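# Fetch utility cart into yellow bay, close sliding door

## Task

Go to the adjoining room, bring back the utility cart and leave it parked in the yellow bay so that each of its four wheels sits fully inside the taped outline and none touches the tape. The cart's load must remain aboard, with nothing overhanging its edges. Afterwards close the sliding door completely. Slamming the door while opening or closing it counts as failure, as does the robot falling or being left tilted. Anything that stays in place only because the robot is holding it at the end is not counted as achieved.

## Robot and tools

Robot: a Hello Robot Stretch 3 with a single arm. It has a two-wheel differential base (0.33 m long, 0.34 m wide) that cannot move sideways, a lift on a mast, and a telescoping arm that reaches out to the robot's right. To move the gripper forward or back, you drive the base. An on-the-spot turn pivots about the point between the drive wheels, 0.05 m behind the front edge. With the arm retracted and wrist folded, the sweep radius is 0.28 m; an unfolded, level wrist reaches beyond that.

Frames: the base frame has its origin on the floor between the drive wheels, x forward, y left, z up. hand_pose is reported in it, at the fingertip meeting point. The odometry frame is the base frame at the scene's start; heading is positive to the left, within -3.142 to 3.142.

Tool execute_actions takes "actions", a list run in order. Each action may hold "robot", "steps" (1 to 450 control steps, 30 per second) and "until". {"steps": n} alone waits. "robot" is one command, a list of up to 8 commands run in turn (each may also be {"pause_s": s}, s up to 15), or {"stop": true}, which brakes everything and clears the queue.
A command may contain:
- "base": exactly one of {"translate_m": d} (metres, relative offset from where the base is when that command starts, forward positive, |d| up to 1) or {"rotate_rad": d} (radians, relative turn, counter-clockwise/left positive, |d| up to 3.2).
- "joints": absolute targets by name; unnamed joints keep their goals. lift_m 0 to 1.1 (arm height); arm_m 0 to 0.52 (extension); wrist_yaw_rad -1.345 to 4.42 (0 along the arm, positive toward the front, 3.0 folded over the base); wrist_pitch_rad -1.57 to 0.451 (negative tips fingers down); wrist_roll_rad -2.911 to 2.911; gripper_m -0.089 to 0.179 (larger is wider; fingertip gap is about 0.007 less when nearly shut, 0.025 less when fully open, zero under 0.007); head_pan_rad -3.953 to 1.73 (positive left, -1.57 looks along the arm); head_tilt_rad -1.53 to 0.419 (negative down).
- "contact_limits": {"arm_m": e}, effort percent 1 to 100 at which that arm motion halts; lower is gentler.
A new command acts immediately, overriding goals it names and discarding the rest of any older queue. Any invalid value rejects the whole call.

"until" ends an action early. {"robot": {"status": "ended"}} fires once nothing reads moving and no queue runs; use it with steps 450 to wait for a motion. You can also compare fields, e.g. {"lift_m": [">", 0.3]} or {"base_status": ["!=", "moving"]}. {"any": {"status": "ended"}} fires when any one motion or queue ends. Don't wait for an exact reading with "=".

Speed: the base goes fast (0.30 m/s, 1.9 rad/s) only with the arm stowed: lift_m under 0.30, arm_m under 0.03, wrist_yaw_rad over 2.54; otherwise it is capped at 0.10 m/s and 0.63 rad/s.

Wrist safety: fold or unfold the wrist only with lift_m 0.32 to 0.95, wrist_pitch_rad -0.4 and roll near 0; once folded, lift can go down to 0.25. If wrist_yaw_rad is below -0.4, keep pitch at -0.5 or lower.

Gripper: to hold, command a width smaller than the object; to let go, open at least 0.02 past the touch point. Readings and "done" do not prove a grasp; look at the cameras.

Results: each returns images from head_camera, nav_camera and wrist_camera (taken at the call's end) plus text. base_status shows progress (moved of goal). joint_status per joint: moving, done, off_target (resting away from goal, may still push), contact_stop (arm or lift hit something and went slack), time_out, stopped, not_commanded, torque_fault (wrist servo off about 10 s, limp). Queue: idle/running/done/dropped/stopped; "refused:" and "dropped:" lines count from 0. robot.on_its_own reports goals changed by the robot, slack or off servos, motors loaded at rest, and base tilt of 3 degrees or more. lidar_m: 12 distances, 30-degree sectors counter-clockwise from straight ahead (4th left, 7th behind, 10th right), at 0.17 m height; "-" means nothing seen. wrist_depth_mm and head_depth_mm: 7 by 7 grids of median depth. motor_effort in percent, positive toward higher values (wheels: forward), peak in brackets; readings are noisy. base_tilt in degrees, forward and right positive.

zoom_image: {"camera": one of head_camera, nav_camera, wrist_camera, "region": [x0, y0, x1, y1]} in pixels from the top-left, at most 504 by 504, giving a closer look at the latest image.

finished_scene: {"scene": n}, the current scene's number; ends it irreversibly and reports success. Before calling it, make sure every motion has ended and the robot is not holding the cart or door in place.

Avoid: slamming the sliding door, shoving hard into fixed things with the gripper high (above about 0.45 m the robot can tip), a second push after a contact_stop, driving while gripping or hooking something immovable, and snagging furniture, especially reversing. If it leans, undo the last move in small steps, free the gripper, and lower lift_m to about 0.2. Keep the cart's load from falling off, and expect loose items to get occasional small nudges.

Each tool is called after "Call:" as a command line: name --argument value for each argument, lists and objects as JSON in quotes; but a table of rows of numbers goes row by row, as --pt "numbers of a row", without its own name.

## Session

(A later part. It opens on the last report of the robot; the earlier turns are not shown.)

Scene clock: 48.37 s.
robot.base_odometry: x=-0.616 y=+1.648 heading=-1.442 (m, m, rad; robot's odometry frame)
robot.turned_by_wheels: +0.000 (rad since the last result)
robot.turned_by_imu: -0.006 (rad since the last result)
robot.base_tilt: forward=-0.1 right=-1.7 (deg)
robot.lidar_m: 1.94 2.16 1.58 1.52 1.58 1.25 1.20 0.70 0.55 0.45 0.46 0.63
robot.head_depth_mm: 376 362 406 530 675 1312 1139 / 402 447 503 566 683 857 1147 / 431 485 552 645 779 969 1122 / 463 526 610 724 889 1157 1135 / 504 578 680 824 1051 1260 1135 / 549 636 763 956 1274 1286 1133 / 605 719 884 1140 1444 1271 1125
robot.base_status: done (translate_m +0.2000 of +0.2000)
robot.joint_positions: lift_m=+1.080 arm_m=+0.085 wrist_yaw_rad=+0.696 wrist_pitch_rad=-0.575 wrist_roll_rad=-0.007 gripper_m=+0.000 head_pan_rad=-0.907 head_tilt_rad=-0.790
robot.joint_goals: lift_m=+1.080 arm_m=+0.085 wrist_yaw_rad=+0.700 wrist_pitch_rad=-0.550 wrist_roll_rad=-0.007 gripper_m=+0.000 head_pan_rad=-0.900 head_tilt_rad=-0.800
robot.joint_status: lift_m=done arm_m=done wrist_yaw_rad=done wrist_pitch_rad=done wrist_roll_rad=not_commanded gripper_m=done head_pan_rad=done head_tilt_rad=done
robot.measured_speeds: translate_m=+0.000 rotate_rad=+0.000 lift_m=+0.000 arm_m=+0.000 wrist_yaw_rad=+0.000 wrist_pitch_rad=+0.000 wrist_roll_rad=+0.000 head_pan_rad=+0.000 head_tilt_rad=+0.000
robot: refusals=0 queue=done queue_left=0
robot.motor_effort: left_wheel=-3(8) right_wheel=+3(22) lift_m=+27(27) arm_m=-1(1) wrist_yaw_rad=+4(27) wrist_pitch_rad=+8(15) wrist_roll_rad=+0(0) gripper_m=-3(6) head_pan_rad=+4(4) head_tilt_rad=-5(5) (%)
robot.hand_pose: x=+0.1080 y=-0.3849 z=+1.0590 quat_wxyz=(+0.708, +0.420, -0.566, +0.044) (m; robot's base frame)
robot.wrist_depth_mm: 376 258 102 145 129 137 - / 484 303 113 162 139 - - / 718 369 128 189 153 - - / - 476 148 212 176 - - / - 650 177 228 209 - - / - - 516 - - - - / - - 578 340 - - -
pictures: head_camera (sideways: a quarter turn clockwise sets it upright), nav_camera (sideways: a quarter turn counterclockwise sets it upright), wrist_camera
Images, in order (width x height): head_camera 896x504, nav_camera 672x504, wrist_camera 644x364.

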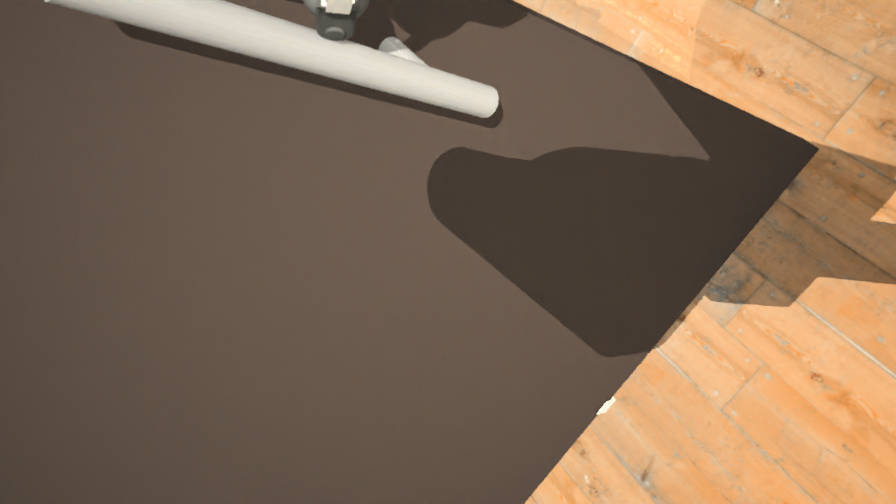

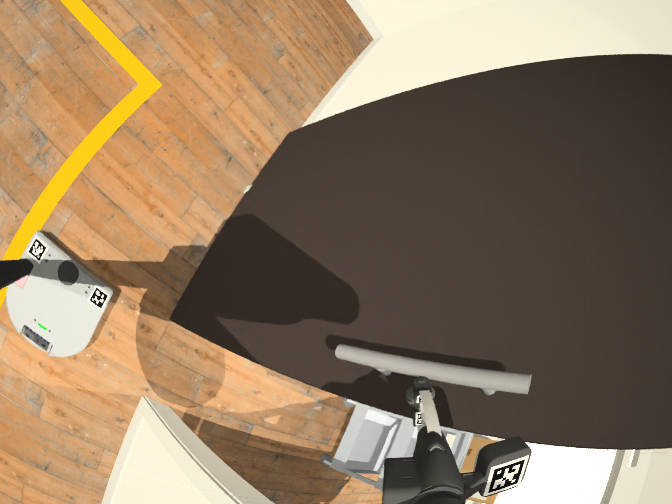

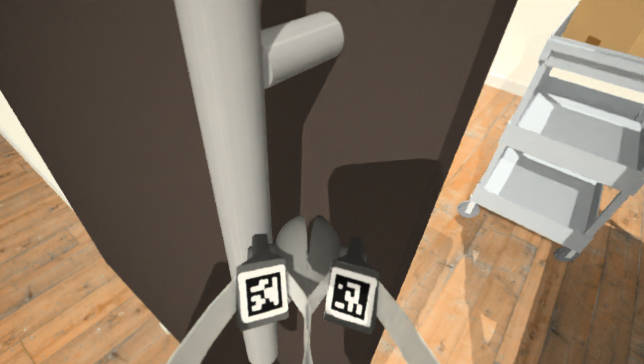

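Call:
execute_actions --actions '[{"robot":[{"base":{"translate_m":0.25}},{"base":{"translate_m":0.17}}],"steps":450,"until":{"robot":{"status":"ended"}}}]'

Scene clock: 54.63 s.
robot.base_odometry: x=-0.562 y=+1.232 heading=-1.442 (m, m, rad; robot's odometry frame)
robot.turned_by_wheels: +0.000 (rad since the last result)
robot.turned_by_imu: -0.011 (rad since the last result)
robot.base_tilt: forward=-0.1 right=-1.6 (deg)
robot.lidar_m: 1.85 2.18 1.59 1.53 1.58 1.68 1.62 0.83 1.69 0.44 0.45 0.61
robot.head_depth_mm: 370 398 398 509 617 1299 1149 / 393 438 496 555 674 838 1130 / 421 474 541 630 759 948 1121 / 453 515 594 706 869 1129 1136 / 489 563 662 804 1022 1260 1129 / 536 622 743 923 1235 1279 1121 / 585 696 849 1094 1418 1282 1130
robot.base_status: done (translate_m +0.1700 of +0.1700)
robot.joint_positions: lift_m=+1.080 arm_m=+0.085 wrist_yaw_rad=+0.640 wrist_pitch_rad=-0.568 wrist_roll_rad=-0.007 gripper_m=+0.000 head_pan_rad=-0.907 head_tilt_rad=-0.791
robot.joint_goals: lift_m=+1.080 arm_m=+0.085 wrist_yaw_rad=+0.656 wrist_pitch_rad=-0.550 wrist_roll_rad=-0.007 gripper_m=+0.000 head_pan_rad=-0.900 head_tilt_rad=-0.800
robot.joint_status: lift_m=done arm_m=done wrist_yaw_rad=done wrist_pitch_rad=done wrist_roll_rad=not_commanded gripper_m=done head_pan_rad=done head_tilt_rad=done
robot.measured_speeds: translate_m=+0.000 rotate_rad=+0.000 lift_m=+0.000 arm_m=+0.000 wrist_yaw_rad=+0.000 wrist_pitch_rad=+0.000 wrist_roll_rad=+0.000 head_pan_rad=+0.000 head_tilt_rad=+0.000
robot: refusals=0 queue=done queue_left=0
robot.on_its_own: wrist_yaw_rad is held at +0.656, not at your +0.700, by its stall guard, which is not easing now; wrist_yaw_rad is at rest, and its effort (+15) is outside its rest range (-12 to +12)
robot.motor_effort: left_wheel=-4(11) right_wheel=+3(22) lift_m=+27(27) arm_m=+0(0) wrist_yaw_rad=+15(42) wrist_pitch_rad=+5(16) wrist_roll_rad=+0(0) gripper_m=-3(7) head_pan_rad=+4(3) head_tilt_rad=-5(5) (%)
robot.hand_pose: x=+0.0997 y=-0.3929 z=+1.0605 quat_wxyz=(+0.709, +0.401, -0.579, +0.026) (m; robot's base frame)
robot.wrist_depth_mm: 269 88 123 133 115 - - / 335 239 104 143 125 - - / 433 284 112 165 140 - - / 628 354 126 185 161 - - / - 456 143 196 206 - - / - 665 166 - - - - / - - 226 293 - - -
pictures: head_camera (sideways: a quarter turn clockwise sets it upright), nav_camera (sideways: a quarter turn counterclockwise sets it upright), wrist_camera
Images, in order (width x height): head_camera 896x504, nav_camera 672x504, wrist_camera 644x364.

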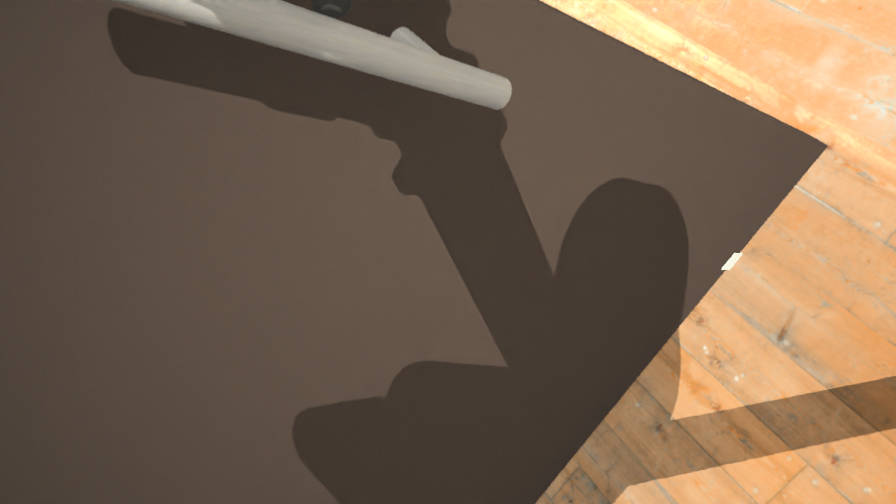

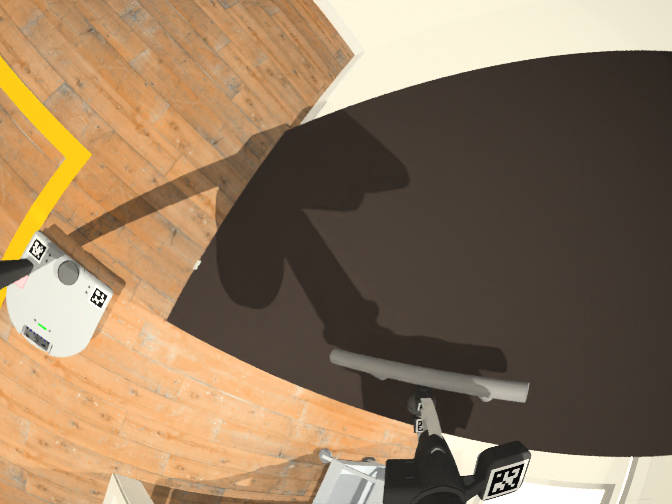

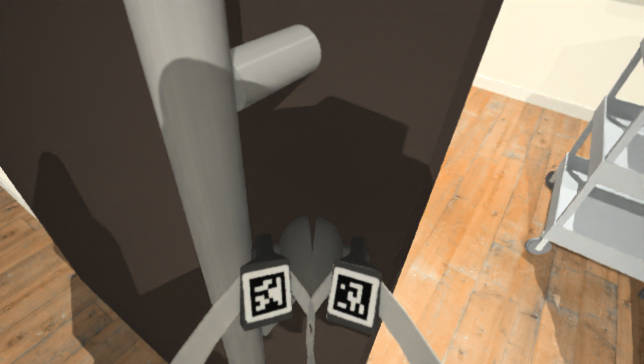

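Call:
execute_actions --actions '[{"robot":[{"base":{"translate_m":0.08}},{"base":{"translate_m":0.04}},{"base":{"translate_m":-0.1}},{"joints":{"arm_m":0.0,"wrist_yaw_rad":0.7,"head_pan_rad":-1.7,"head_tilt_rad":-0.5}}],"steps":450,"until":{"robot":{"status":"ended"}}}]'

Scene clock: 62.67 s.
robot.base_odometry: x=-0.560 y=+1.212 heading=-1.442 (m, m, rad; robot's odometry frame)
robot.turned_by_wheels: +0.000 (rad since the last result)
robot.turned_by_imu: +0.001 (rad since the last result)
robot.base_tilt: forward=-0.1 right=-1.7 (deg)
robot.lidar_m: 1.84 2.18 1.59 1.53 1.58 1.70 1.64 0.85 1.69 1.65 0.46 0.61
robot.head_depth_mm: - - - - - 1535 1299 / 2750 - - - - - 1243 / 2772 2875 - - - - 1271 / 2718 2899 - - - - 1264 / 2712 2894 - - - - 1225 / 2700 2853 3089 - - - 1255 / 2637 2824 3073 - 1993 1445 1226
robot.base_status: done (translate_m -0.1000 of -0.1000)
robot.joint_positions: lift_m=+1.080 arm_m=+0.000 wrist_yaw_rad=+0.698 wrist_pitch_rad=-0.562 wrist_roll_rad=-0.007 gripper_m=+0.000 head_pan_rad=-1.693 head_tilt_rad=-0.507
robot.joint_goals: lift_m=+1.080 arm_m=+0.000 wrist_yaw_rad=+0.700 wrist_pitch_rad=-0.550 wrist_roll_rad=-0.007 gripper_m=+0.000 head_pan_rad=-1.700 head_tilt_rad=-0.500
robot.joint_status: lift_m=done arm_m=done wrist_yaw_rad=done wrist_pitch_rad=done wrist_roll_rad=not_commanded gripper_m=done head_pan_rad=done head_tilt_rad=done
robot.measured_speeds: translate_m=+0.000 rotate_rad=+0.000 lift_m=+0.000 arm_m=+0.000 wrist_yaw_rad=+0.000 wrist_pitch_rad=+0.000 wrist_roll_rad=+0.000 head_pan_rad=+0.000 head_tilt_rad=+0.000
robot: refusals=0 queue=done queue_left=0
robot.motor_effort: left_wheel=-1(15) right_wheel=+0(24) lift_m=+26(27) arm_m=-5(7) wrist_yaw_rad=+2(63) wrist_pitch_rad=+4(5) wrist_roll_rad=+0(1) gripper_m=-3(8) head_pan_rad=-5(48) head_tilt_rad=+4(26) (%)
robot.hand_pose: x=+0.1096 y=-0.3017 z=+1.0618 quat_wxyz=(+0.708, +0.416, -0.569, +0.049) (m; robot's base frame)
robot.wrist_depth_mm: 581 404 278 246 - - - / 754 477 342 273 - - - / - 567 388 301 - - - / - 718 460 334 - - - / - 969 565 379 - - - / - - 797 - - - - / - - 855 615 - - -
pictures: head_camera (sideways: a quarter turn clockwise sets it upright), nav_camera (sideways: a quarter turn counterclockwise sets it upright), wrist_camera
Images, in order (width x height): head_camera 896x504, nav_camera 672x504, wrist_camera 644x364.

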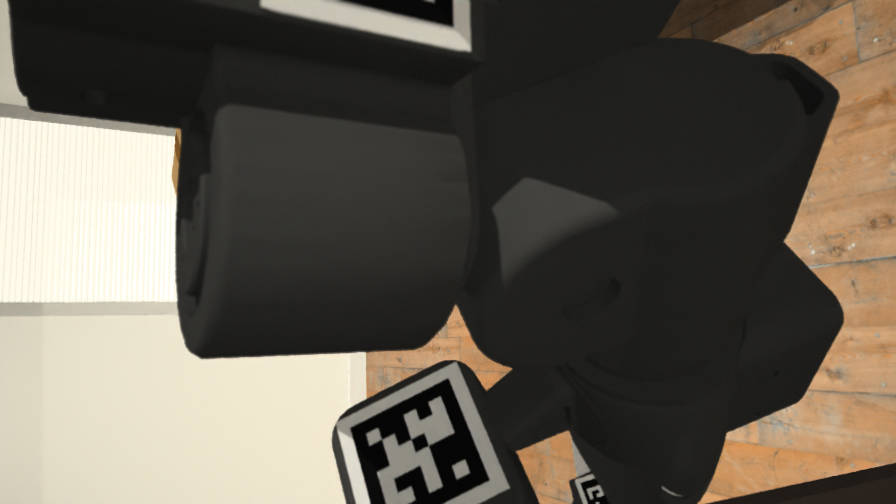

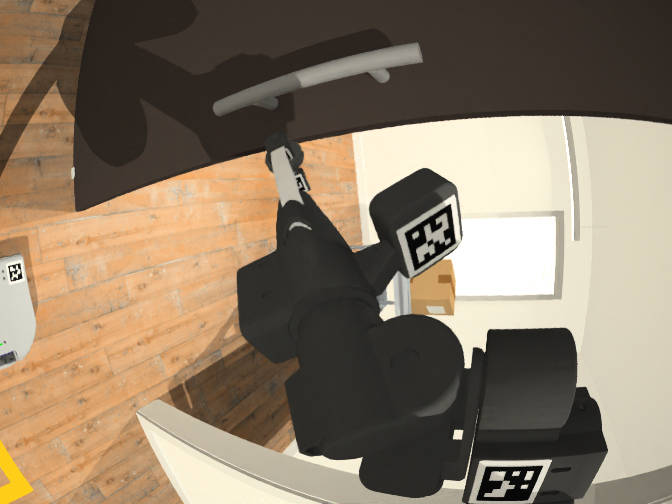

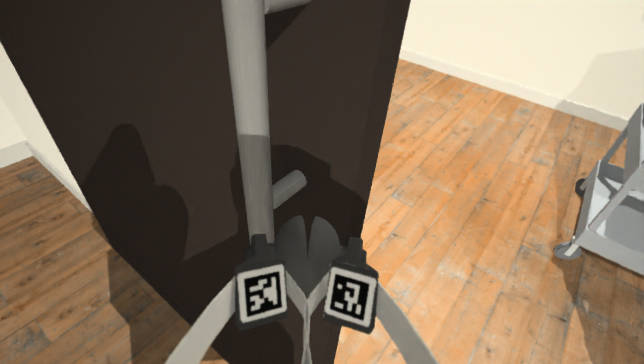

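Call:
execute_actions --actions '[{"robot":[{"base":{"translate_m":-0.3},"joints":{"wrist_yaw_rad":1.57,"wrist_pitch_rad":0.0}},{"joints":{"lift_m":0.26}}],"steps":450,"until":{"robot":{"status":"ended"}}}]'

Scene clock: 75.10 s.
robot.base_odometry: x=-0.598 y=+1.509 heading=-1.442 (m, m, rad; robot's odometry frame)
robot.turned_by_wheels: +0.000 (rad since the last result)
robot.turned_by_imu: +0.000 (rad since the last result)
robot.base_tilt: forward=-0.1 right=-1.6 (deg)
robot.lidar_m: 1.84 2.18 1.59 1.52 1.58 1.40 1.34 0.71 0.63 1.63 0.65 0.63
robot.head_depth_mm: 2768 2798 2811 2636 1966 880 891 / 2742 3000 3285 2598 1974 1561 1299 / 2772 2954 3186 2417 1942 1560 1291 / 2723 1717 2068 1978 1939 1550 1288 / 2675 1723 2042 1949 1925 1545 1286 / 2617 2881 3185 2521 1914 1535 1281 / 2614 2823 3121 2571 1907 1533 1282
robot.base_status: done (translate_m -0.3000 of -0.3000)
robot.joint_positions: lift_m=+0.260 arm_m=+0.000 wrist_yaw_rad=+1.567 wrist_pitch_rad=-0.021 wrist_roll_rad=-0.007 gripper_m=+0.000 head_pan_rad=-1.693 head_tilt_rad=-0.507
robot.joint_goals: lift_m=+0.260 arm_m=+0.000 wrist_yaw_rad=+1.570 wrist_pitch_rad=+0.000 wrist_roll_rad=-0.007 gripper_m=+0.000 head_pan_rad=-1.700 head_tilt_rad=-0.500
robot.joint_status: lift_m=done arm_m=done wrist_yaw_rad=done wrist_pitch_rad=done wrist_roll_rad=not_commanded gripper_m=done head_pan_rad=done head_tilt_rad=done
robot.measured_speeds: translate_m=+0.000 rotate_rad=+0.000 lift_m=+0.000 arm_m=+0.000 wrist_yaw_rad=+0.000 wrist_pitch_rad=+0.000 wrist_roll_rad=+0.000 head_pan_rad=+0.000 head_tilt_rad=+0.000
robot: refusals=0 queue=done queue_left=0
robot.motor_effort: left_wheel=+0(7) right_wheel=+0(4) lift_m=+21(26) arm_m=-4(5) wrist_yaw_rad=+3(6) wrist_pitch_rad=+6(7) wrist_roll_rad=+1(1) gripper_m=-2(3) head_pan_rad=-4(4) head_tilt_rad=+4(4) (%)
robot.hand_pose: x=+0.2343 y=-0.1462 z=+0.3695 quat_wxyz=(+0.508, +0.502, -0.494, +0.496) (m; robot's base frame)
robot.wrist_depth_mm: - - - - 874 481 382 / - - - - 867 478 501 / - - - - 857 475 514 / - - - - 852 470 534 / - - - - 810 468 - / 834 844 902 - 735 466 916 / 645 651 651 665 660 462 701
pictures: head_camera (sideways: a quarter turn clockwise sets it upright), nav_camera (sideways: a quarter turn counterclockwise sets it upright), wrist_camera
Images, in order (width x height): head_camera 896x504, nav_camera 672x504, wrist_camera 644x364.

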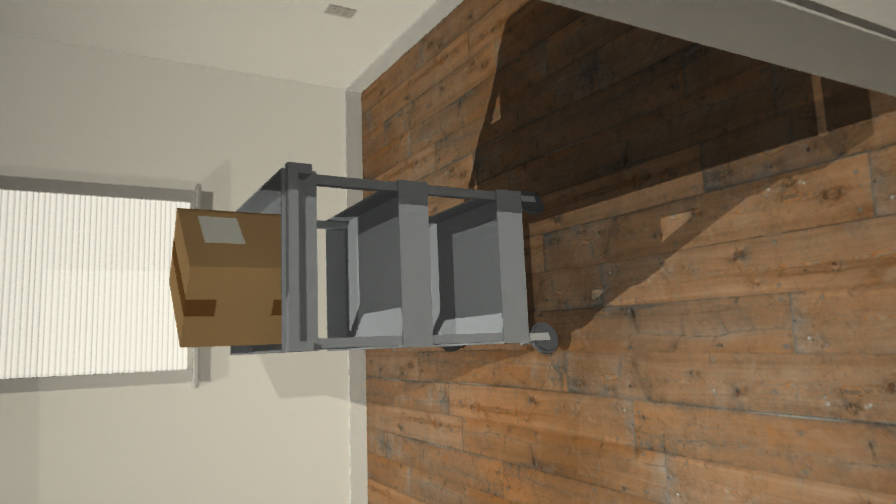

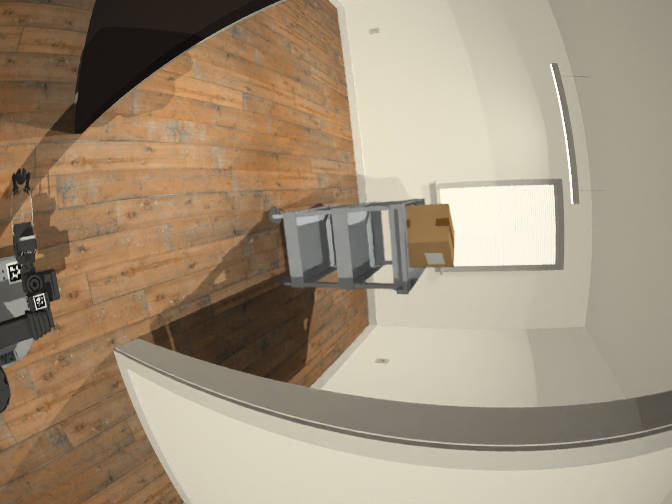

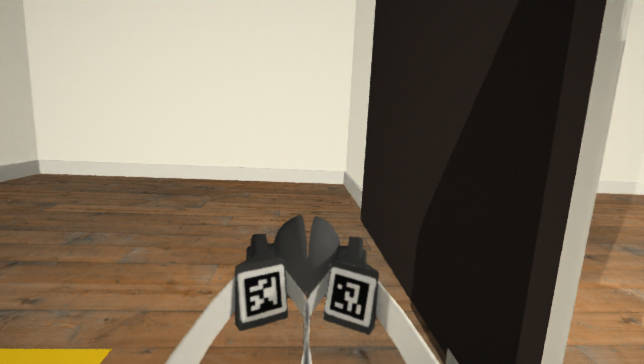

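Call:
execute_actions --actions '[{"robot":[{"base":{"translate_m":0.05}},{"base":{"rotate_rad":-1.575},"joints":{"head_pan_rad":0.0,"head_tilt_rad":-0.6}},{"base":{"translate_m":0.9},"joints":{"lift_m":0.33,"wrist_roll_rad":1.57,"gripper_m":0.11}}],"steps":450,"until":{"robot":{"status":"ended"}}},{"steps":300,"until":{"robot":{"status":"ended"}}}]'

Scene clock: 91.87 s.
robot.base_odometry: x=-1.485 y=+1.348 heading=-3.016 (m, m, rad; robot's odometry frame)
robot.turned_by_wheels: -1.575 (rad since the last result)
robot.turned_by_imu: -1.570 (rad since the last result)
robot.base_tilt: forward=+0.0 right=-1.6 (deg)
robot.lidar_m: 0.73 2.41 2.48 1.19 0.61 0.60 2.42 1.99 0.51 1.06 1.42 0.76
robot.head_depth_mm: 1942 956 900 869 1128 1290 1238 / 1956 944 776 833 1143 1297 1244 / 1952 2064 833 872 1133 1286 1234 / 1951 2095 1186 1179 1091 1284 1236 / 1946 2153 2402 2258 1753 1434 1232 / 1943 2133 2376 2221 1745 1426 1215 / 1937 2143 2369 2227 1736 1443 1216
robot.base_status: done (translate_m +0.9000 of +0.9000)
robot.joint_positions: lift_m=+0.330 arm_m=+0.000 wrist_yaw_rad=+1.567 wrist_pitch_rad=-0.020 wrist_roll_rad=+1.566 gripper_m=+0.110 head_pan_rad=-0.007 head_tilt_rad=-0.593
robot.joint_goals: lift_m=+0.330 arm_m=+0.000 wrist_yaw_rad=+1.570 wrist_pitch_rad=+0.000 wrist_roll_rad=+1.570 gripper_m=+0.110 head_pan_rad=+0.000 head_tilt_rad=-0.600
robot.joint_status: lift_m=done arm_m=done wrist_yaw_rad=done wrist_pitch_rad=done wrist_roll_rad=done gripper_m=done head_pan_rad=done head_tilt_rad=done
robot.measured_speeds: translate_m=+0.000 rotate_rad=+0.000 lift_m=+0.000 arm_m=+0.000 wrist_yaw_rad=+0.000 wrist_pitch_rad=+0.000 wrist_roll_rad=+0.000 head_pan_rad=+0.000 head_tilt_rad=+0.000
robot: refusals=0 queue=done queue_left=0
robot.motor_effort: left_wheel=+2(7) right_wheel=-3(6) lift_m=+29(31) arm_m=-4(4) wrist_yaw_rad=+3(3) wrist_pitch_rad=+6(6) wrist_roll_rad=+1(5) gripper_m=+0(80) head_pan_rad=+4(47) head_tilt_rad=-4(17) (%)
robot.hand_pose: x=+0.2343 y=-0.1460 z=+0.4389 quat_wxyz=(+0.009, +0.706, -0.708, -0.006) (m; robot's base frame)
robot.wrist_depth_mm: 604 629 - 643 658 683 509 / 607 684 - - 873 741 502 / 627 694 - - 667 734 499 / 690 696 - - 679 720 501 / - - - - 708 705 496 / - - - - - 668 490 / - - - - - 703 489
pictures: head_camera (sideways: a quarter turn clockwise sets it upright), nav_camera (sideways: a quarter turn counterclockwise sets it upright), wrist_camera
Images, in order (width x height): head_camera 896x504, nav_camera 672x504, wrist_camera 644x364.

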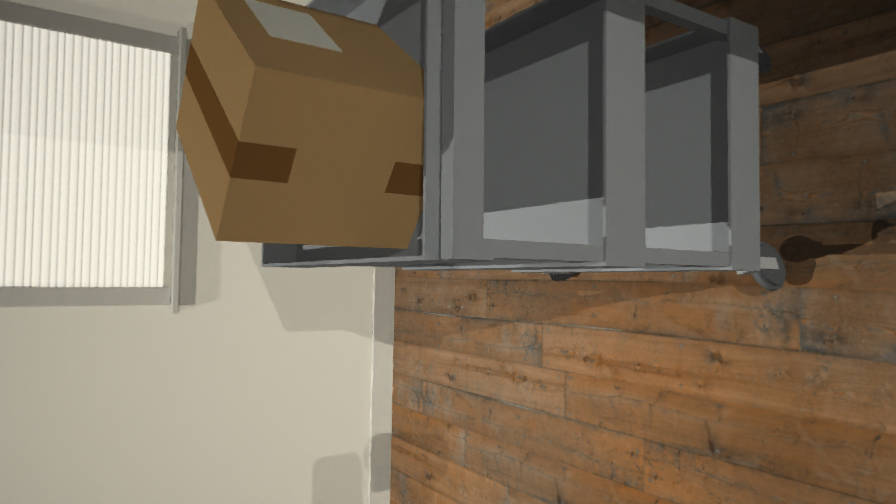

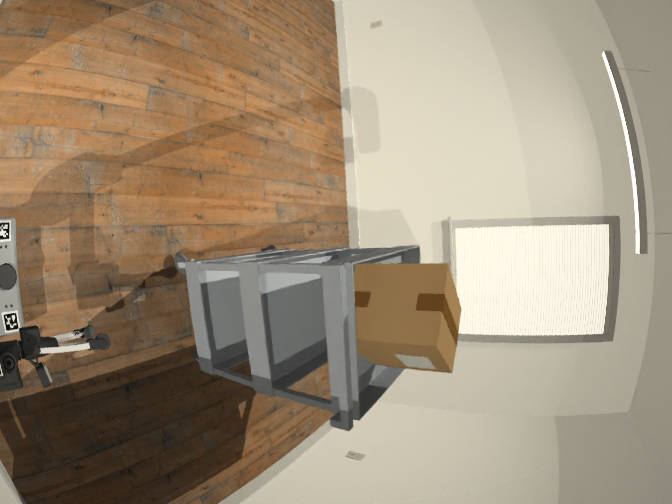

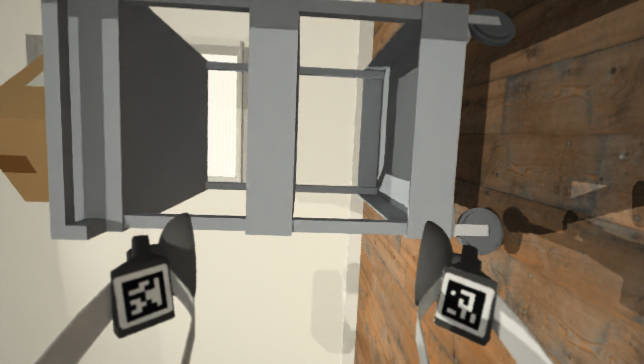

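Call:
execute_actions --actions '[{"robot":[{"joints":{"arm_m":0.145,"lift_m":0.405,"gripper_m":0.15}},{"base":{"translate_m":0.25}}],"steps":450,"until":{"robot":{"status":"ended"}}}]'

Scene clock: 98.00 s.
robot.base_odometry: x=-1.733 y=+1.316 heading=-3.016 (m, m, rad; robot's odometry frame)
robot.turned_by_wheels: +0.000 (rad since the last result)
robot.turned_by_imu: +0.001 (rad since the last result)
robot.base_tilt: forward=-0.1 right=-1.7 (deg)
robot.lidar_m: 0.48 2.15 2.48 2.20 0.76 0.76 2.67 0.67 0.75 1.37 1.42 0.50
robot.head_depth_mm: 1737 1890 568 573 618 932 1056 / 1722 1856 584 610 622 929 1051 / 1730 1914 612 662 618 928 1052 / 1745 1884 1124 806 740 879 959 / 1733 1907 2141 2241 1765 1450 1226 / 1737 1911 2132 2205 1727 1434 1221 / 1743 1912 2140 2212 1746 1433 1215
robot.base_status: done (translate_m +0.2500 of +0.2500)
robot.joint_positions: lift_m=+0.405 arm_m=+0.145 wrist_yaw_rad=+1.568 wrist_pitch_rad=-0.020 wrist_roll_rad=+1.567 gripper_m=+0.150 head_pan_rad=-0.007 head_tilt_rad=-0.593
robot.joint_goals: lift_m=+0.405 arm_m=+0.145 wrist_yaw_rad=+1.570 wrist_pitch_rad=+0.000 wrist_roll_rad=+1.570 gripper_m=+0.150 head_pan_rad=+0.000 head_tilt_rad=-0.600
robot.joint_status: lift_m=done arm_m=done wrist_yaw_rad=done wrist_pitch_rad=done wrist_roll_rad=done gripper_m=done head_pan_rad=done head_tilt_rad=done
robot.measured_speeds: translate_m=+0.000 rotate_rad=+0.000 lift_m=+0.000 arm_m=+0.000 wrist_yaw_rad=+0.000 wrist_pitch_rad=+0.000 wrist_roll_rad=+0.000 head_pan_rad=+0.000 head_tilt_rad=+0.000
robot: refusals=0 queue=done queue_left=0
robot.motor_effort: left_wheel=+2(9) right_wheel=-3(4) lift_m=+29(29) arm_m=+4(2) wrist_yaw_rad=+2(2) wrist_pitch_rad=+6(6) wrist_roll_rad=+1(1) gripper_m=+0(80) head_pan_rad=+3(4) head_tilt_rad=-4(4) (%)
robot.hand_pose: x=+0.2343 y=-0.2904 z=+0.5139 quat_wxyz=(+0.009, +0.706, -0.708, -0.006) (m; robot's base frame)
robot.wrist_depth_mm: 379 - - - - 851 595 / 385 491 - 406 796 425 429 / 388 535 - 409 - 601 435 / 399 544 - 415 - 599 515 / 404 599 - 421 - 573 511 / 405 662 - 431 - - 535 / 421 - - 439 - 535 514
pictures: head_camera (sideways: a quarter turn clockwise sets it upright), nav_camera (sideways: a quarter turn counterclockwise sets it upright), wrist_camera
Images, in order (width x height): head_camera 896x504, nav_camera 672x504, wrist_camera 644x364.

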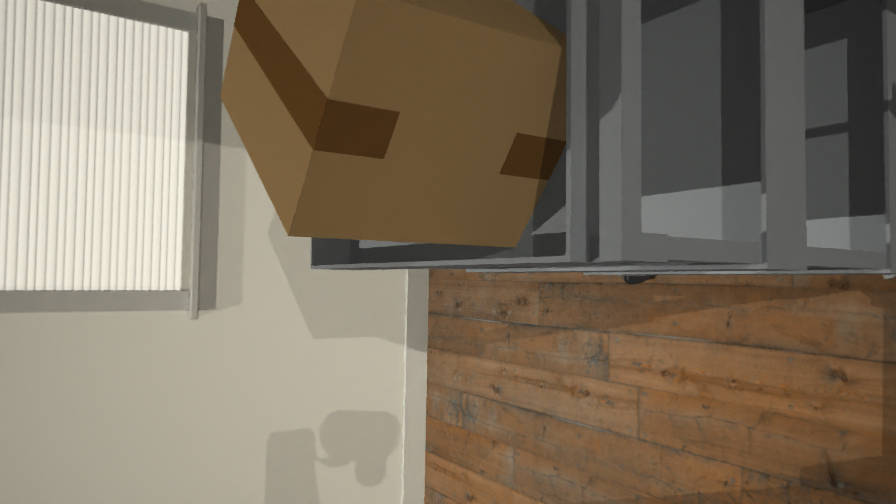

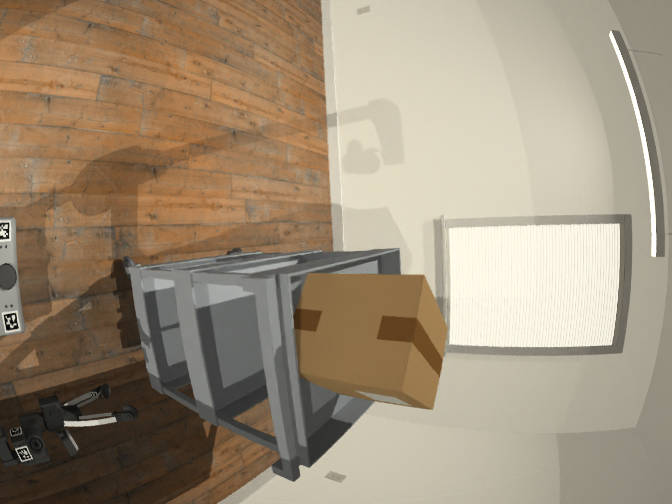

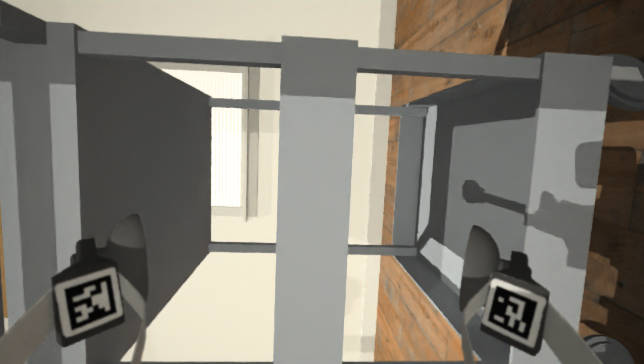

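Call:
execute_actions --actions '[{"robot":[{"joints":{"arm_m":0.17}},{"base":{"translate_m":0.27}},{"joints":{"gripper_m":0.0}}],"steps":450,"until":{"robot":{"status":"ended"}}}]'

Scene clock: 104.73 s.
robot.base_odometry: x=-2.001 y=+1.283 heading=-3.016 (m, m, rad; robot's odometry frame)
robot.turned_by_wheels: +0.000 (rad since the last result)
robot.turned_by_imu: +0.001 (rad since the last result)
robot.base_tilt: forward=+0.0 right=-1.7 (deg)
robot.lidar_m: 0.21 1.88 2.48 2.38 1.16 0.96 2.94 0.90 1.13 1.37 0.31 0.22
robot.head_depth_mm: 1511 1671 569 403 352 395 449 / 1519 1665 1833 401 383 434 472 / 1526 1663 1868 398 419 482 481 / 1516 1660 1855 886 655 527 479 / 1515 1656 1857 2051 1749 1436 1232 / 1515 1670 1853 2061 1756 1438 1222 / 1508 1648 1851 2052 1743 1431 1221
robot.base_status: done (translate_m +0.2700 of +0.2700)
robot.joint_positions: lift_m=+0.405 arm_m=+0.170 wrist_yaw_rad=+1.567 wrist_pitch_rad=-0.057 wrist_roll_rad=+1.567 gripper_m=+0.002 head_pan_rad=-0.007 head_tilt_rad=-0.593
robot.joint_goals: lift_m=+0.405 arm_m=+0.170 wrist_yaw_rad=+1.570 wrist_pitch_rad=+0.000 wrist_roll_rad=+1.570 gripper_m=+0.000 head_pan_rad=+0.000 head_tilt_rad=-0.600
robot.joint_status: lift_m=done arm_m=done wrist_yaw_rad=done wrist_pitch_rad=done wrist_roll_rad=done gripper_m=done head_pan_rad=done head_tilt_rad=done
robot.measured_speeds: translate_m=+0.000 rotate_rad=+0.000 lift_m=+0.000 arm_m=+0.000 wrist_yaw_rad=+0.000 wrist_pitch_rad=+0.000 wrist_roll_rad=+0.000 head_pan_rad=+0.000 head_tilt_rad=+0.000
robot: refusals=0 queue=done queue_left=0
robot.motor_effort: left_wheel=+3(7) right_wheel=-7(7) lift_m=+29(29) arm_m=+3(3) wrist_yaw_rad=+3(3) wrist_pitch_rad=+16(17) wrist_roll_rad=+1(1) gripper_m=-67(100) head_pan_rad=+4(4) head_tilt_rad=-3(4) (%)
robot.hand_pose: x=+0.2331 y=-0.3158 z=+0.5047 quat_wxyz=(+0.022, +0.705, -0.708, -0.019) (m; robot's base frame)
robot.wrist_depth_mm: - - 139 141 145 163 161 / 376 - 141 144 148 715 381 / 384 604 144 147 151 559 397 / 382 606 146 149 154 561 398 / 384 603 148 152 156 554 394 / 386 529 151 154 157 523 395 / 379 - 154 157 161 519 388
pictures: head_camera (sideways: a quarter turn clockwise sets it upright), nav_camera (sideways: a quarter turn counterclockwise sets it upright), wrist_camera
Images, in order (width x height): head_camera 896x504, nav_camera 672x504, wrist_camera 644x364.

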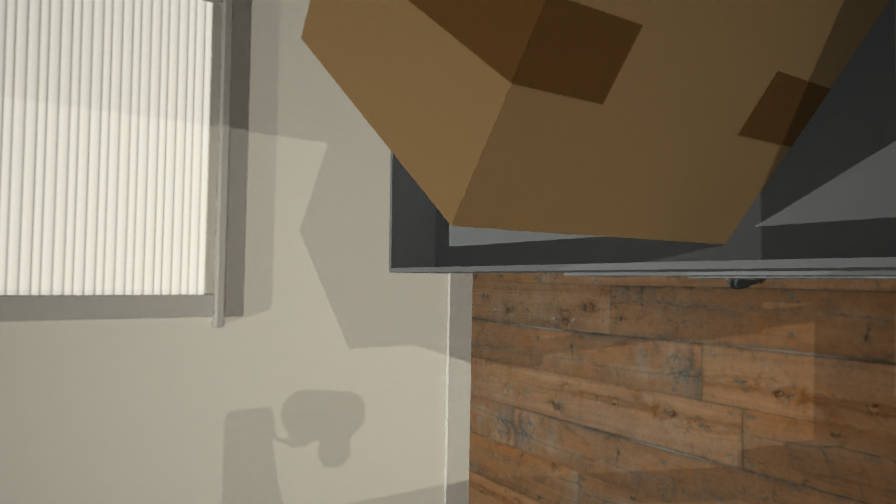

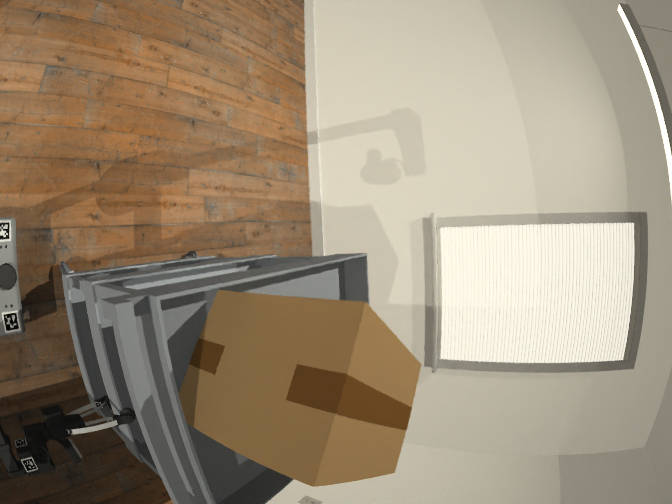

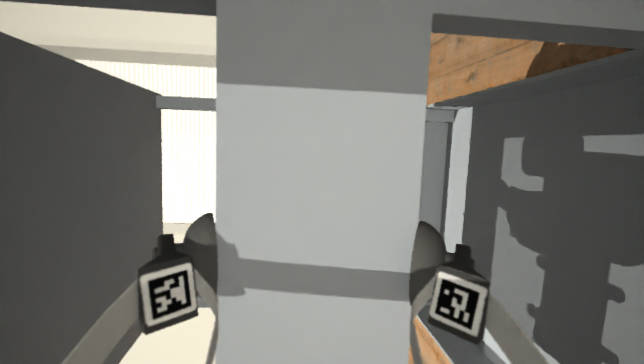

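Call:
execute_actions --actions '[{"robot":{"base":{"translate_m":-0.25},"joints":{"head_tilt_rad":-1.0,"head_pan_rad":-0.3}},"steps":450,"until":{"robot":{"status":"ended"}}}]'

Scene clock: 108.47 s.
robot.base_odometry: x=-1.753 y=+1.314 heading=-3.016 (m, m, rad; robot's odometry frame)
robot.turned_by_wheels: +0.000 (rad since the last result)
robot.turned_by_imu: +0.000 (rad since the last result)
robot.base_tilt: forward=-0.1 right=-1.7 (deg)
robot.lidar_m: 0.24 2.13 2.48 2.27 0.78 0.77 2.69 0.69 0.78 1.37 0.32 0.25
robot.head_depth_mm: 401 334 373 570 533 1187 1087 / 399 343 391 478 529 1159 1100 / 397 353 418 515 493 1096 1112 / 396 366 447 553 460 1082 1111 / 394 388 482 564 463 1165 1092 / 1798 802 1650 1473 1339 1198 1096 / 1847 1965 1698 1490 1328 1196 1092
robot.base_status: done (translate_m -0.2500 of -0.2500)
robot.joint_positions: lift_m=+0.405 arm_m=+0.170 wrist_yaw_rad=+1.567 wrist_pitch_rad=-0.058 wrist_roll_rad=+1.571 gripper_m=+0.020 head_pan_rad=-0.293 head_tilt_rad=-0.988
robot.joint_goals: lift_m=+0.405 arm_m=+0.170 wrist_yaw_rad=+1.570 wrist_pitch_rad=+0.000 wrist_roll_rad=+1.570 gripper_m=+0.019 head_pan_rad=-0.300 head_tilt_rad=-1.000
robot.joint_status: lift_m=done arm_m=done wrist_yaw_rad=done wrist_pitch_rad=done wrist_roll_rad=done gripper_m=done head_pan_rad=done head_tilt_rad=done
robot.measured_speeds: translate_m=+0.000 rotate_rad=+0.000 lift_m=+0.000 arm_m=+0.000 wrist_yaw_rad=+0.000 wrist_pitch_rad=+0.000 wrist_roll_rad=+0.000 head_pan_rad=+0.000 head_tilt_rad=+0.000
robot: refusals=0 queue=done queue_left=0
robot.on_its_own: gripper_m is held at +0.019, not at your +0.000, by its stall guard, which is still easing
robot.motor_effort: left_wheel=+4(9) right_wheel=-6(22) lift_m=+29(29) arm_m=+3(3) wrist_yaw_rad=+2(14) wrist_pitch_rad=+17(17) wrist_roll_rad=+0(1) gripper_m=-35(50) head_pan_rad=-4(31) head_tilt_rad=-7(31) (%)
robot.hand_pose: x=+0.2330 y=-0.3156 z=+0.5044 quat_wxyz=(+0.021, +0.706, -0.708, -0.021) (m; robot's base frame)
robot.wrist_depth_mm: - - 130 132 136 666 163 / 379 593 134 136 140 561 382 / 384 602 138 140 144 564 397 / 382 608 143 145 150 554 397 / 385 582 147 150 154 550 393 / 387 517 151 155 158 522 392 / 377 - 158 160 167 510 394
pictures: head_camera (sideways: a quarter turn clockwise sets it upright), nav_camera (sideways: a quarter turn counterclockwise sets it upright), wrist_camera
Images, in order (width x height): head_camera 896x504, nav_camera 672x504, wrist_camera 644x364.

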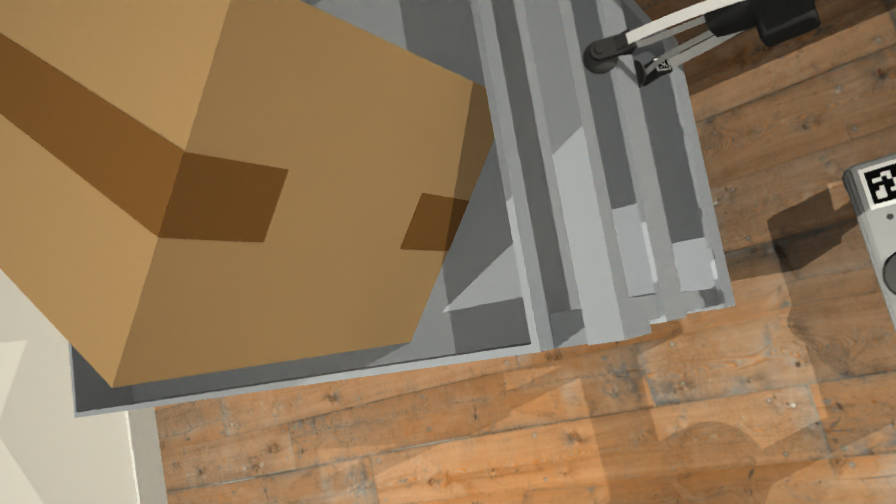

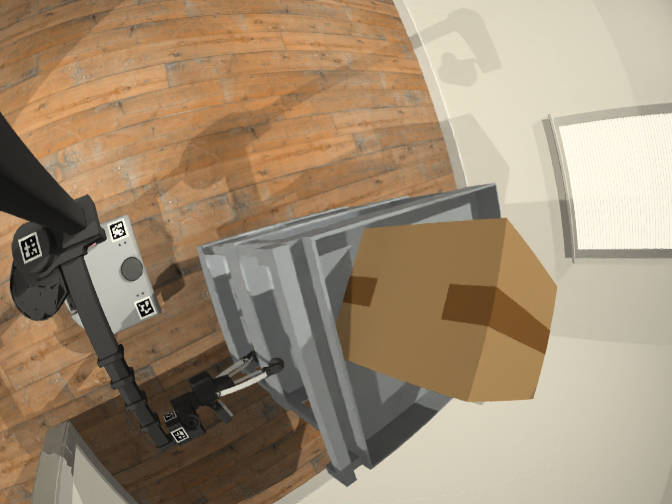

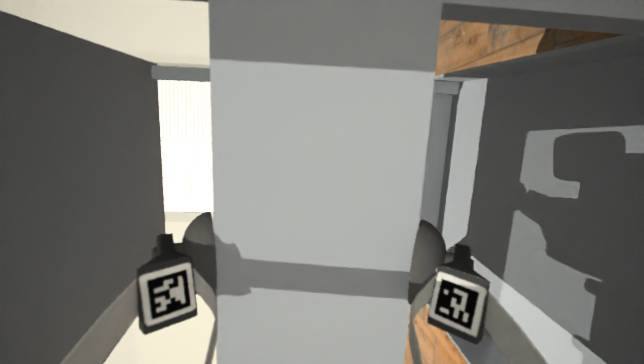

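Call:
execute_actions --actions '[{"robot":[{"joints":{"gripper_m":0.015}},{"base":{"translate_m":-0.2},"joints":{"arm_m":0.08}},{"base":{"translate_m":-0.15},"joints":{"arm_m":0.0}}],"steps":450,"until":{"robot":{"status":"ended"}}}]'

Scene clock: 115.17 s.
robot.base_odometry: x=-1.406 y=+1.358 heading=-3.016 (m, m, rad; robot's odometry frame)
robot.turned_by_wheels: +0.000 (rad since the last result)
robot.turned_by_imu: +0.000 (rad since the last result)
robot.base_tilt: forward=+0.0 right=-1.7 (deg)
robot.lidar_m: 0.48 2.49 2.48 0.85 0.54 2.44 2.34 1.99 0.47 0.76 1.43 0.48
robot.head_depth_mm: 2113 742 603 1515 1343 1207 1105 / 651 755 602 943 1327 1212 1100 / 539 667 601 955 1241 1208 1126 / 463 553 600 959 1244 1205 1110 / 471 564 587 955 1240 1201 1096 / 514 627 584 932 1288 1203 1089 / 570 707 584 1472 1328 1200 1090
robot.base_status: done (translate_m -0.1500 of -0.1500)
robot.joint_positions: lift_m=+0.405 arm_m=+0.000 wrist_yaw_rad=+1.572 wrist_pitch_rad=-0.017 wrist_roll_rad=+1.572 gripper_m=+0.022 head_pan_rad=-0.293 head_tilt_rad=-0.989
robot.joint_goals: lift_m=+0.405 arm_m=+0.000 wrist_yaw_rad=+1.570 wrist_pitch_rad=+0.000 wrist_roll_rad=+1.570 gripper_m=+0.022 head_pan_rad=-0.300 head_tilt_rad=-1.000
robot.joint_status: lift_m=done arm_m=done wrist_yaw_rad=done wrist_pitch_rad=done wrist_roll_rad=done gripper_m=done head_pan_rad=done head_tilt_rad=done
robot.measured_speeds: translate_m=+0.000 rotate_rad=+0.000 lift_m=+0.000 arm_m=+0.000 wrist_yaw_rad=+0.000 wrist_pitch_rad=+0.000 wrist_roll_rad=+0.000 head_pan_rad=+0.000 head_tilt_rad=+0.000
robot: refusals=0 queue=done queue_left=0
robot.on_its_own: gripper_m is held at +0.022, not at your +0.015, by its stall guard, which is not easing now
robot.motor_effort: left_wheel=+3(5) right_wheel=-2(17) lift_m=+25(29) arm_m=-5(7) wrist_yaw_rad=-2(35) wrist_pitch_rad=+5(17) wrist_roll_rad=-1(1) gripper_m=-1(76) head_pan_rad=-4(5) head_tilt_rad=-6(6) (%)
robot.hand_pose: x=+0.2344 y=-0.1448 z=+0.5150 quat_wxyz=(+0.006, +0.708, -0.707, -0.007) (m; robot's base frame)
robot.wrist_depth_mm: 352 524 - 321 - 584 339 / 355 533 - 341 935 611 360 / 356 533 - 363 - 608 377 / 373 534 - 383 - 606 400 / 394 548 - 407 - 600 437 / 422 505 - 434 - 503 516 / 436 - - - - 741 574
pictures: head_camera (sideways: a quarter turn clockwise sets it upright), nav_camera (sideways: a quarter turn counterclockwise sets it upright), wrist_camera
Images, in order (width x height): head_camera 896x504, nav_camera 672x504, wrist_camera 644x364.

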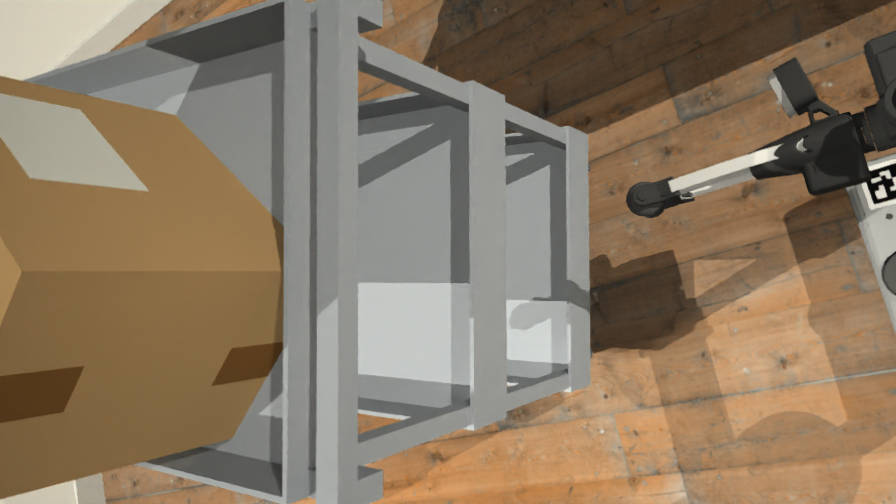

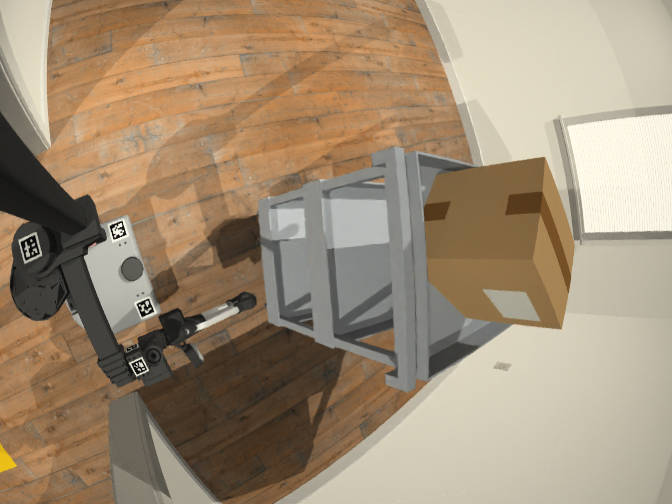

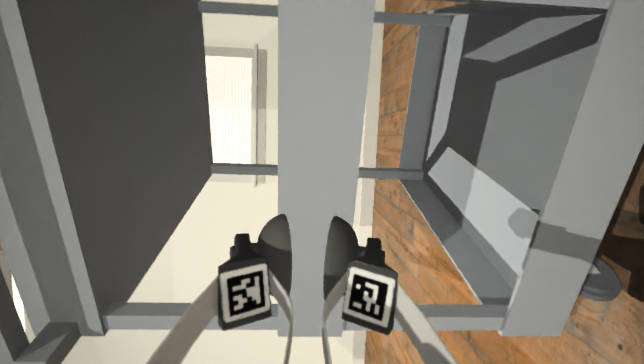

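Call:
execute_actions --actions '[{"robot":[{"joints":{"gripper_m":0.15,"arm_m":0.04}},{"base":{"translate_m":0.2}}],"steps":450,"until":{"robot":{"status":"ended"}}}]'

Scene clock: 120.37 s.
robot.base_odometry: x=-1.604 y=+1.333 heading=-3.016 (m, m, rad; robot's odometry frame)
robot.turned_by_wheels: +0.000 (rad since the last result)
robot.turned_by_imu: +0.001 (rad since the last result)
robot.base_tilt: forward=-0.1 right=-1.6 (deg)
robot.lidar_m: 0.29 2.28 2.48 1.67 0.67 0.68 2.54 0.61 0.58 1.37 0.34 0.29
robot.head_depth_mm: 413 498 654 580 711 1217 1103 / 399 367 523 578 757 1140 - / 397 338 396 516 788 1161 1119 / 395 351 419 515 784 1154 1107 / 393 376 470 563 777 1146 1094 / 391 418 536 573 690 1176 1095 / 1839 1865 1660 572 1273 1196 1089
robot.base_status: done (translate_m +0.2000 of +0.2000)
robot.joint_positions: lift_m=+0.405 arm_m=+0.040 wrist_yaw_rad=+1.572 wrist_pitch_rad=-0.017 wrist_roll_rad=+1.572 gripper_m=+0.150 head_pan_rad=-0.293 head_tilt_rad=-0.989
robot.joint_goals: lift_m=+0.405 arm_m=+0.040 wrist_yaw_rad=+1.570 wrist_pitch_rad=+0.000 wrist_roll_rad=+1.570 gripper_m=+0.150 head_pan_rad=-0.300 head_tilt_rad=-1.000
robot.joint_status: lift_m=done arm_m=done wrist_yaw_rad=done wrist_pitch_rad=done wrist_roll_rad=done gripper_m=done head_pan_rad=done head_tilt_rad=done
robot.measured_speeds: translate_m=+0.000 rotate_rad=+0.000 lift_m=+0.000 arm_m=+0.000 wrist_yaw_rad=+0.000 wrist_pitch_rad=+0.000 wrist_roll_rad=+0.000 head_pan_rad=+0.000 head_tilt_rad=+0.000
robot: refusals=0 queue=done queue_left=0
robot.motor_effort: left_wheel=+0(7) right_wheel=-3(3) lift_m=+25(26) arm_m=+3(3) wrist_yaw_rad=-2(2) wrist_pitch_rad=+5(5) wrist_roll_rad=-1(1) gripper_m=+0(86) head_pan_rad=-4(4) head_tilt_rad=-5(6) (%)
robot.hand_pose: x=+0.2344 y=-0.1843 z=+0.5150 quat_wxyz=(+0.006, +0.708, -0.707, -0.007) (m; robot's base frame)
robot.wrist_depth_mm: 356 520 - 138 139 612 425 / 358 524 - 146 147 611 419 / 363 531 - 154 158 607 419 / 363 536 - 164 169 613 416 / 363 589 - 176 182 576 416 / - - - 189 - - 416 / 370 - - 203 - 886 392
pictures: head_camera (sideways: a quarter turn clockwise sets it upright), nav_camera (sideways: a quarter turn counterclockwise sets it upright), wrist_camera
Images, in order (width x height): head_camera 896x504, nav_camera 672x504, wrist_camera 644x364.

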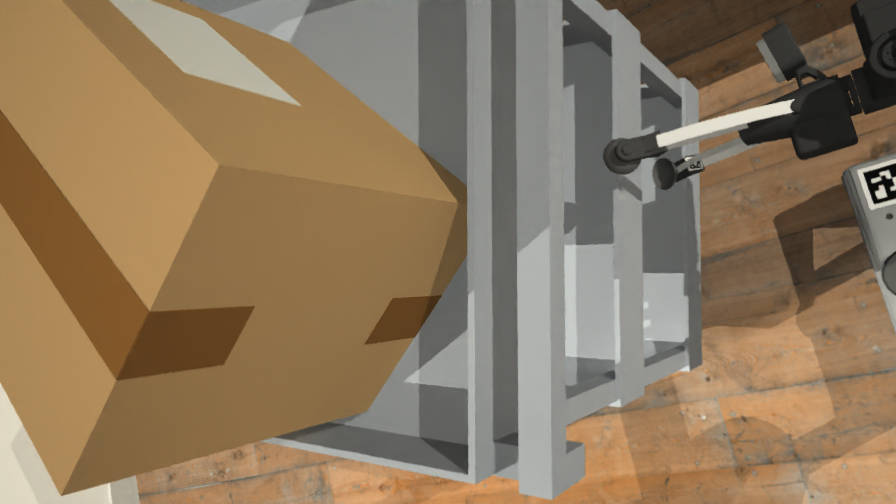

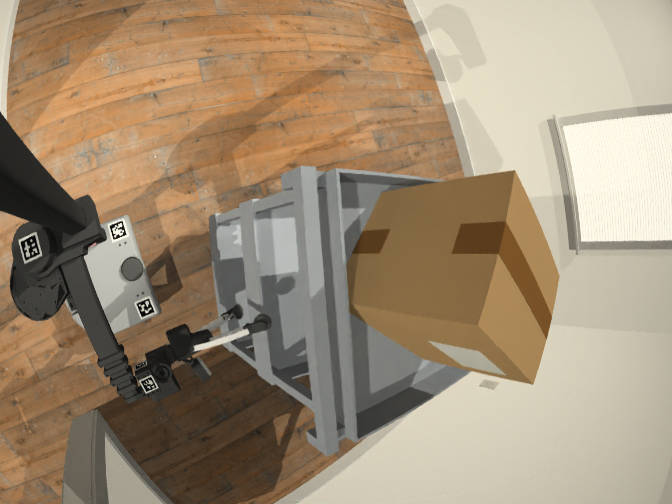

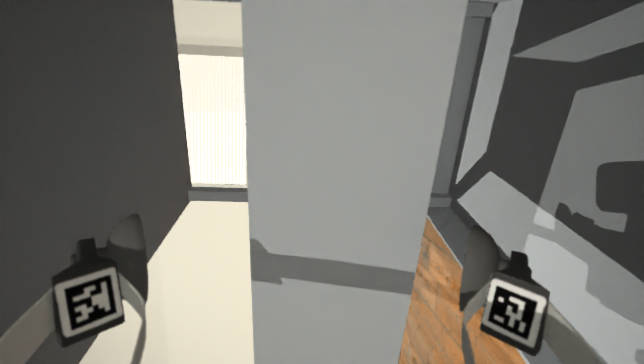

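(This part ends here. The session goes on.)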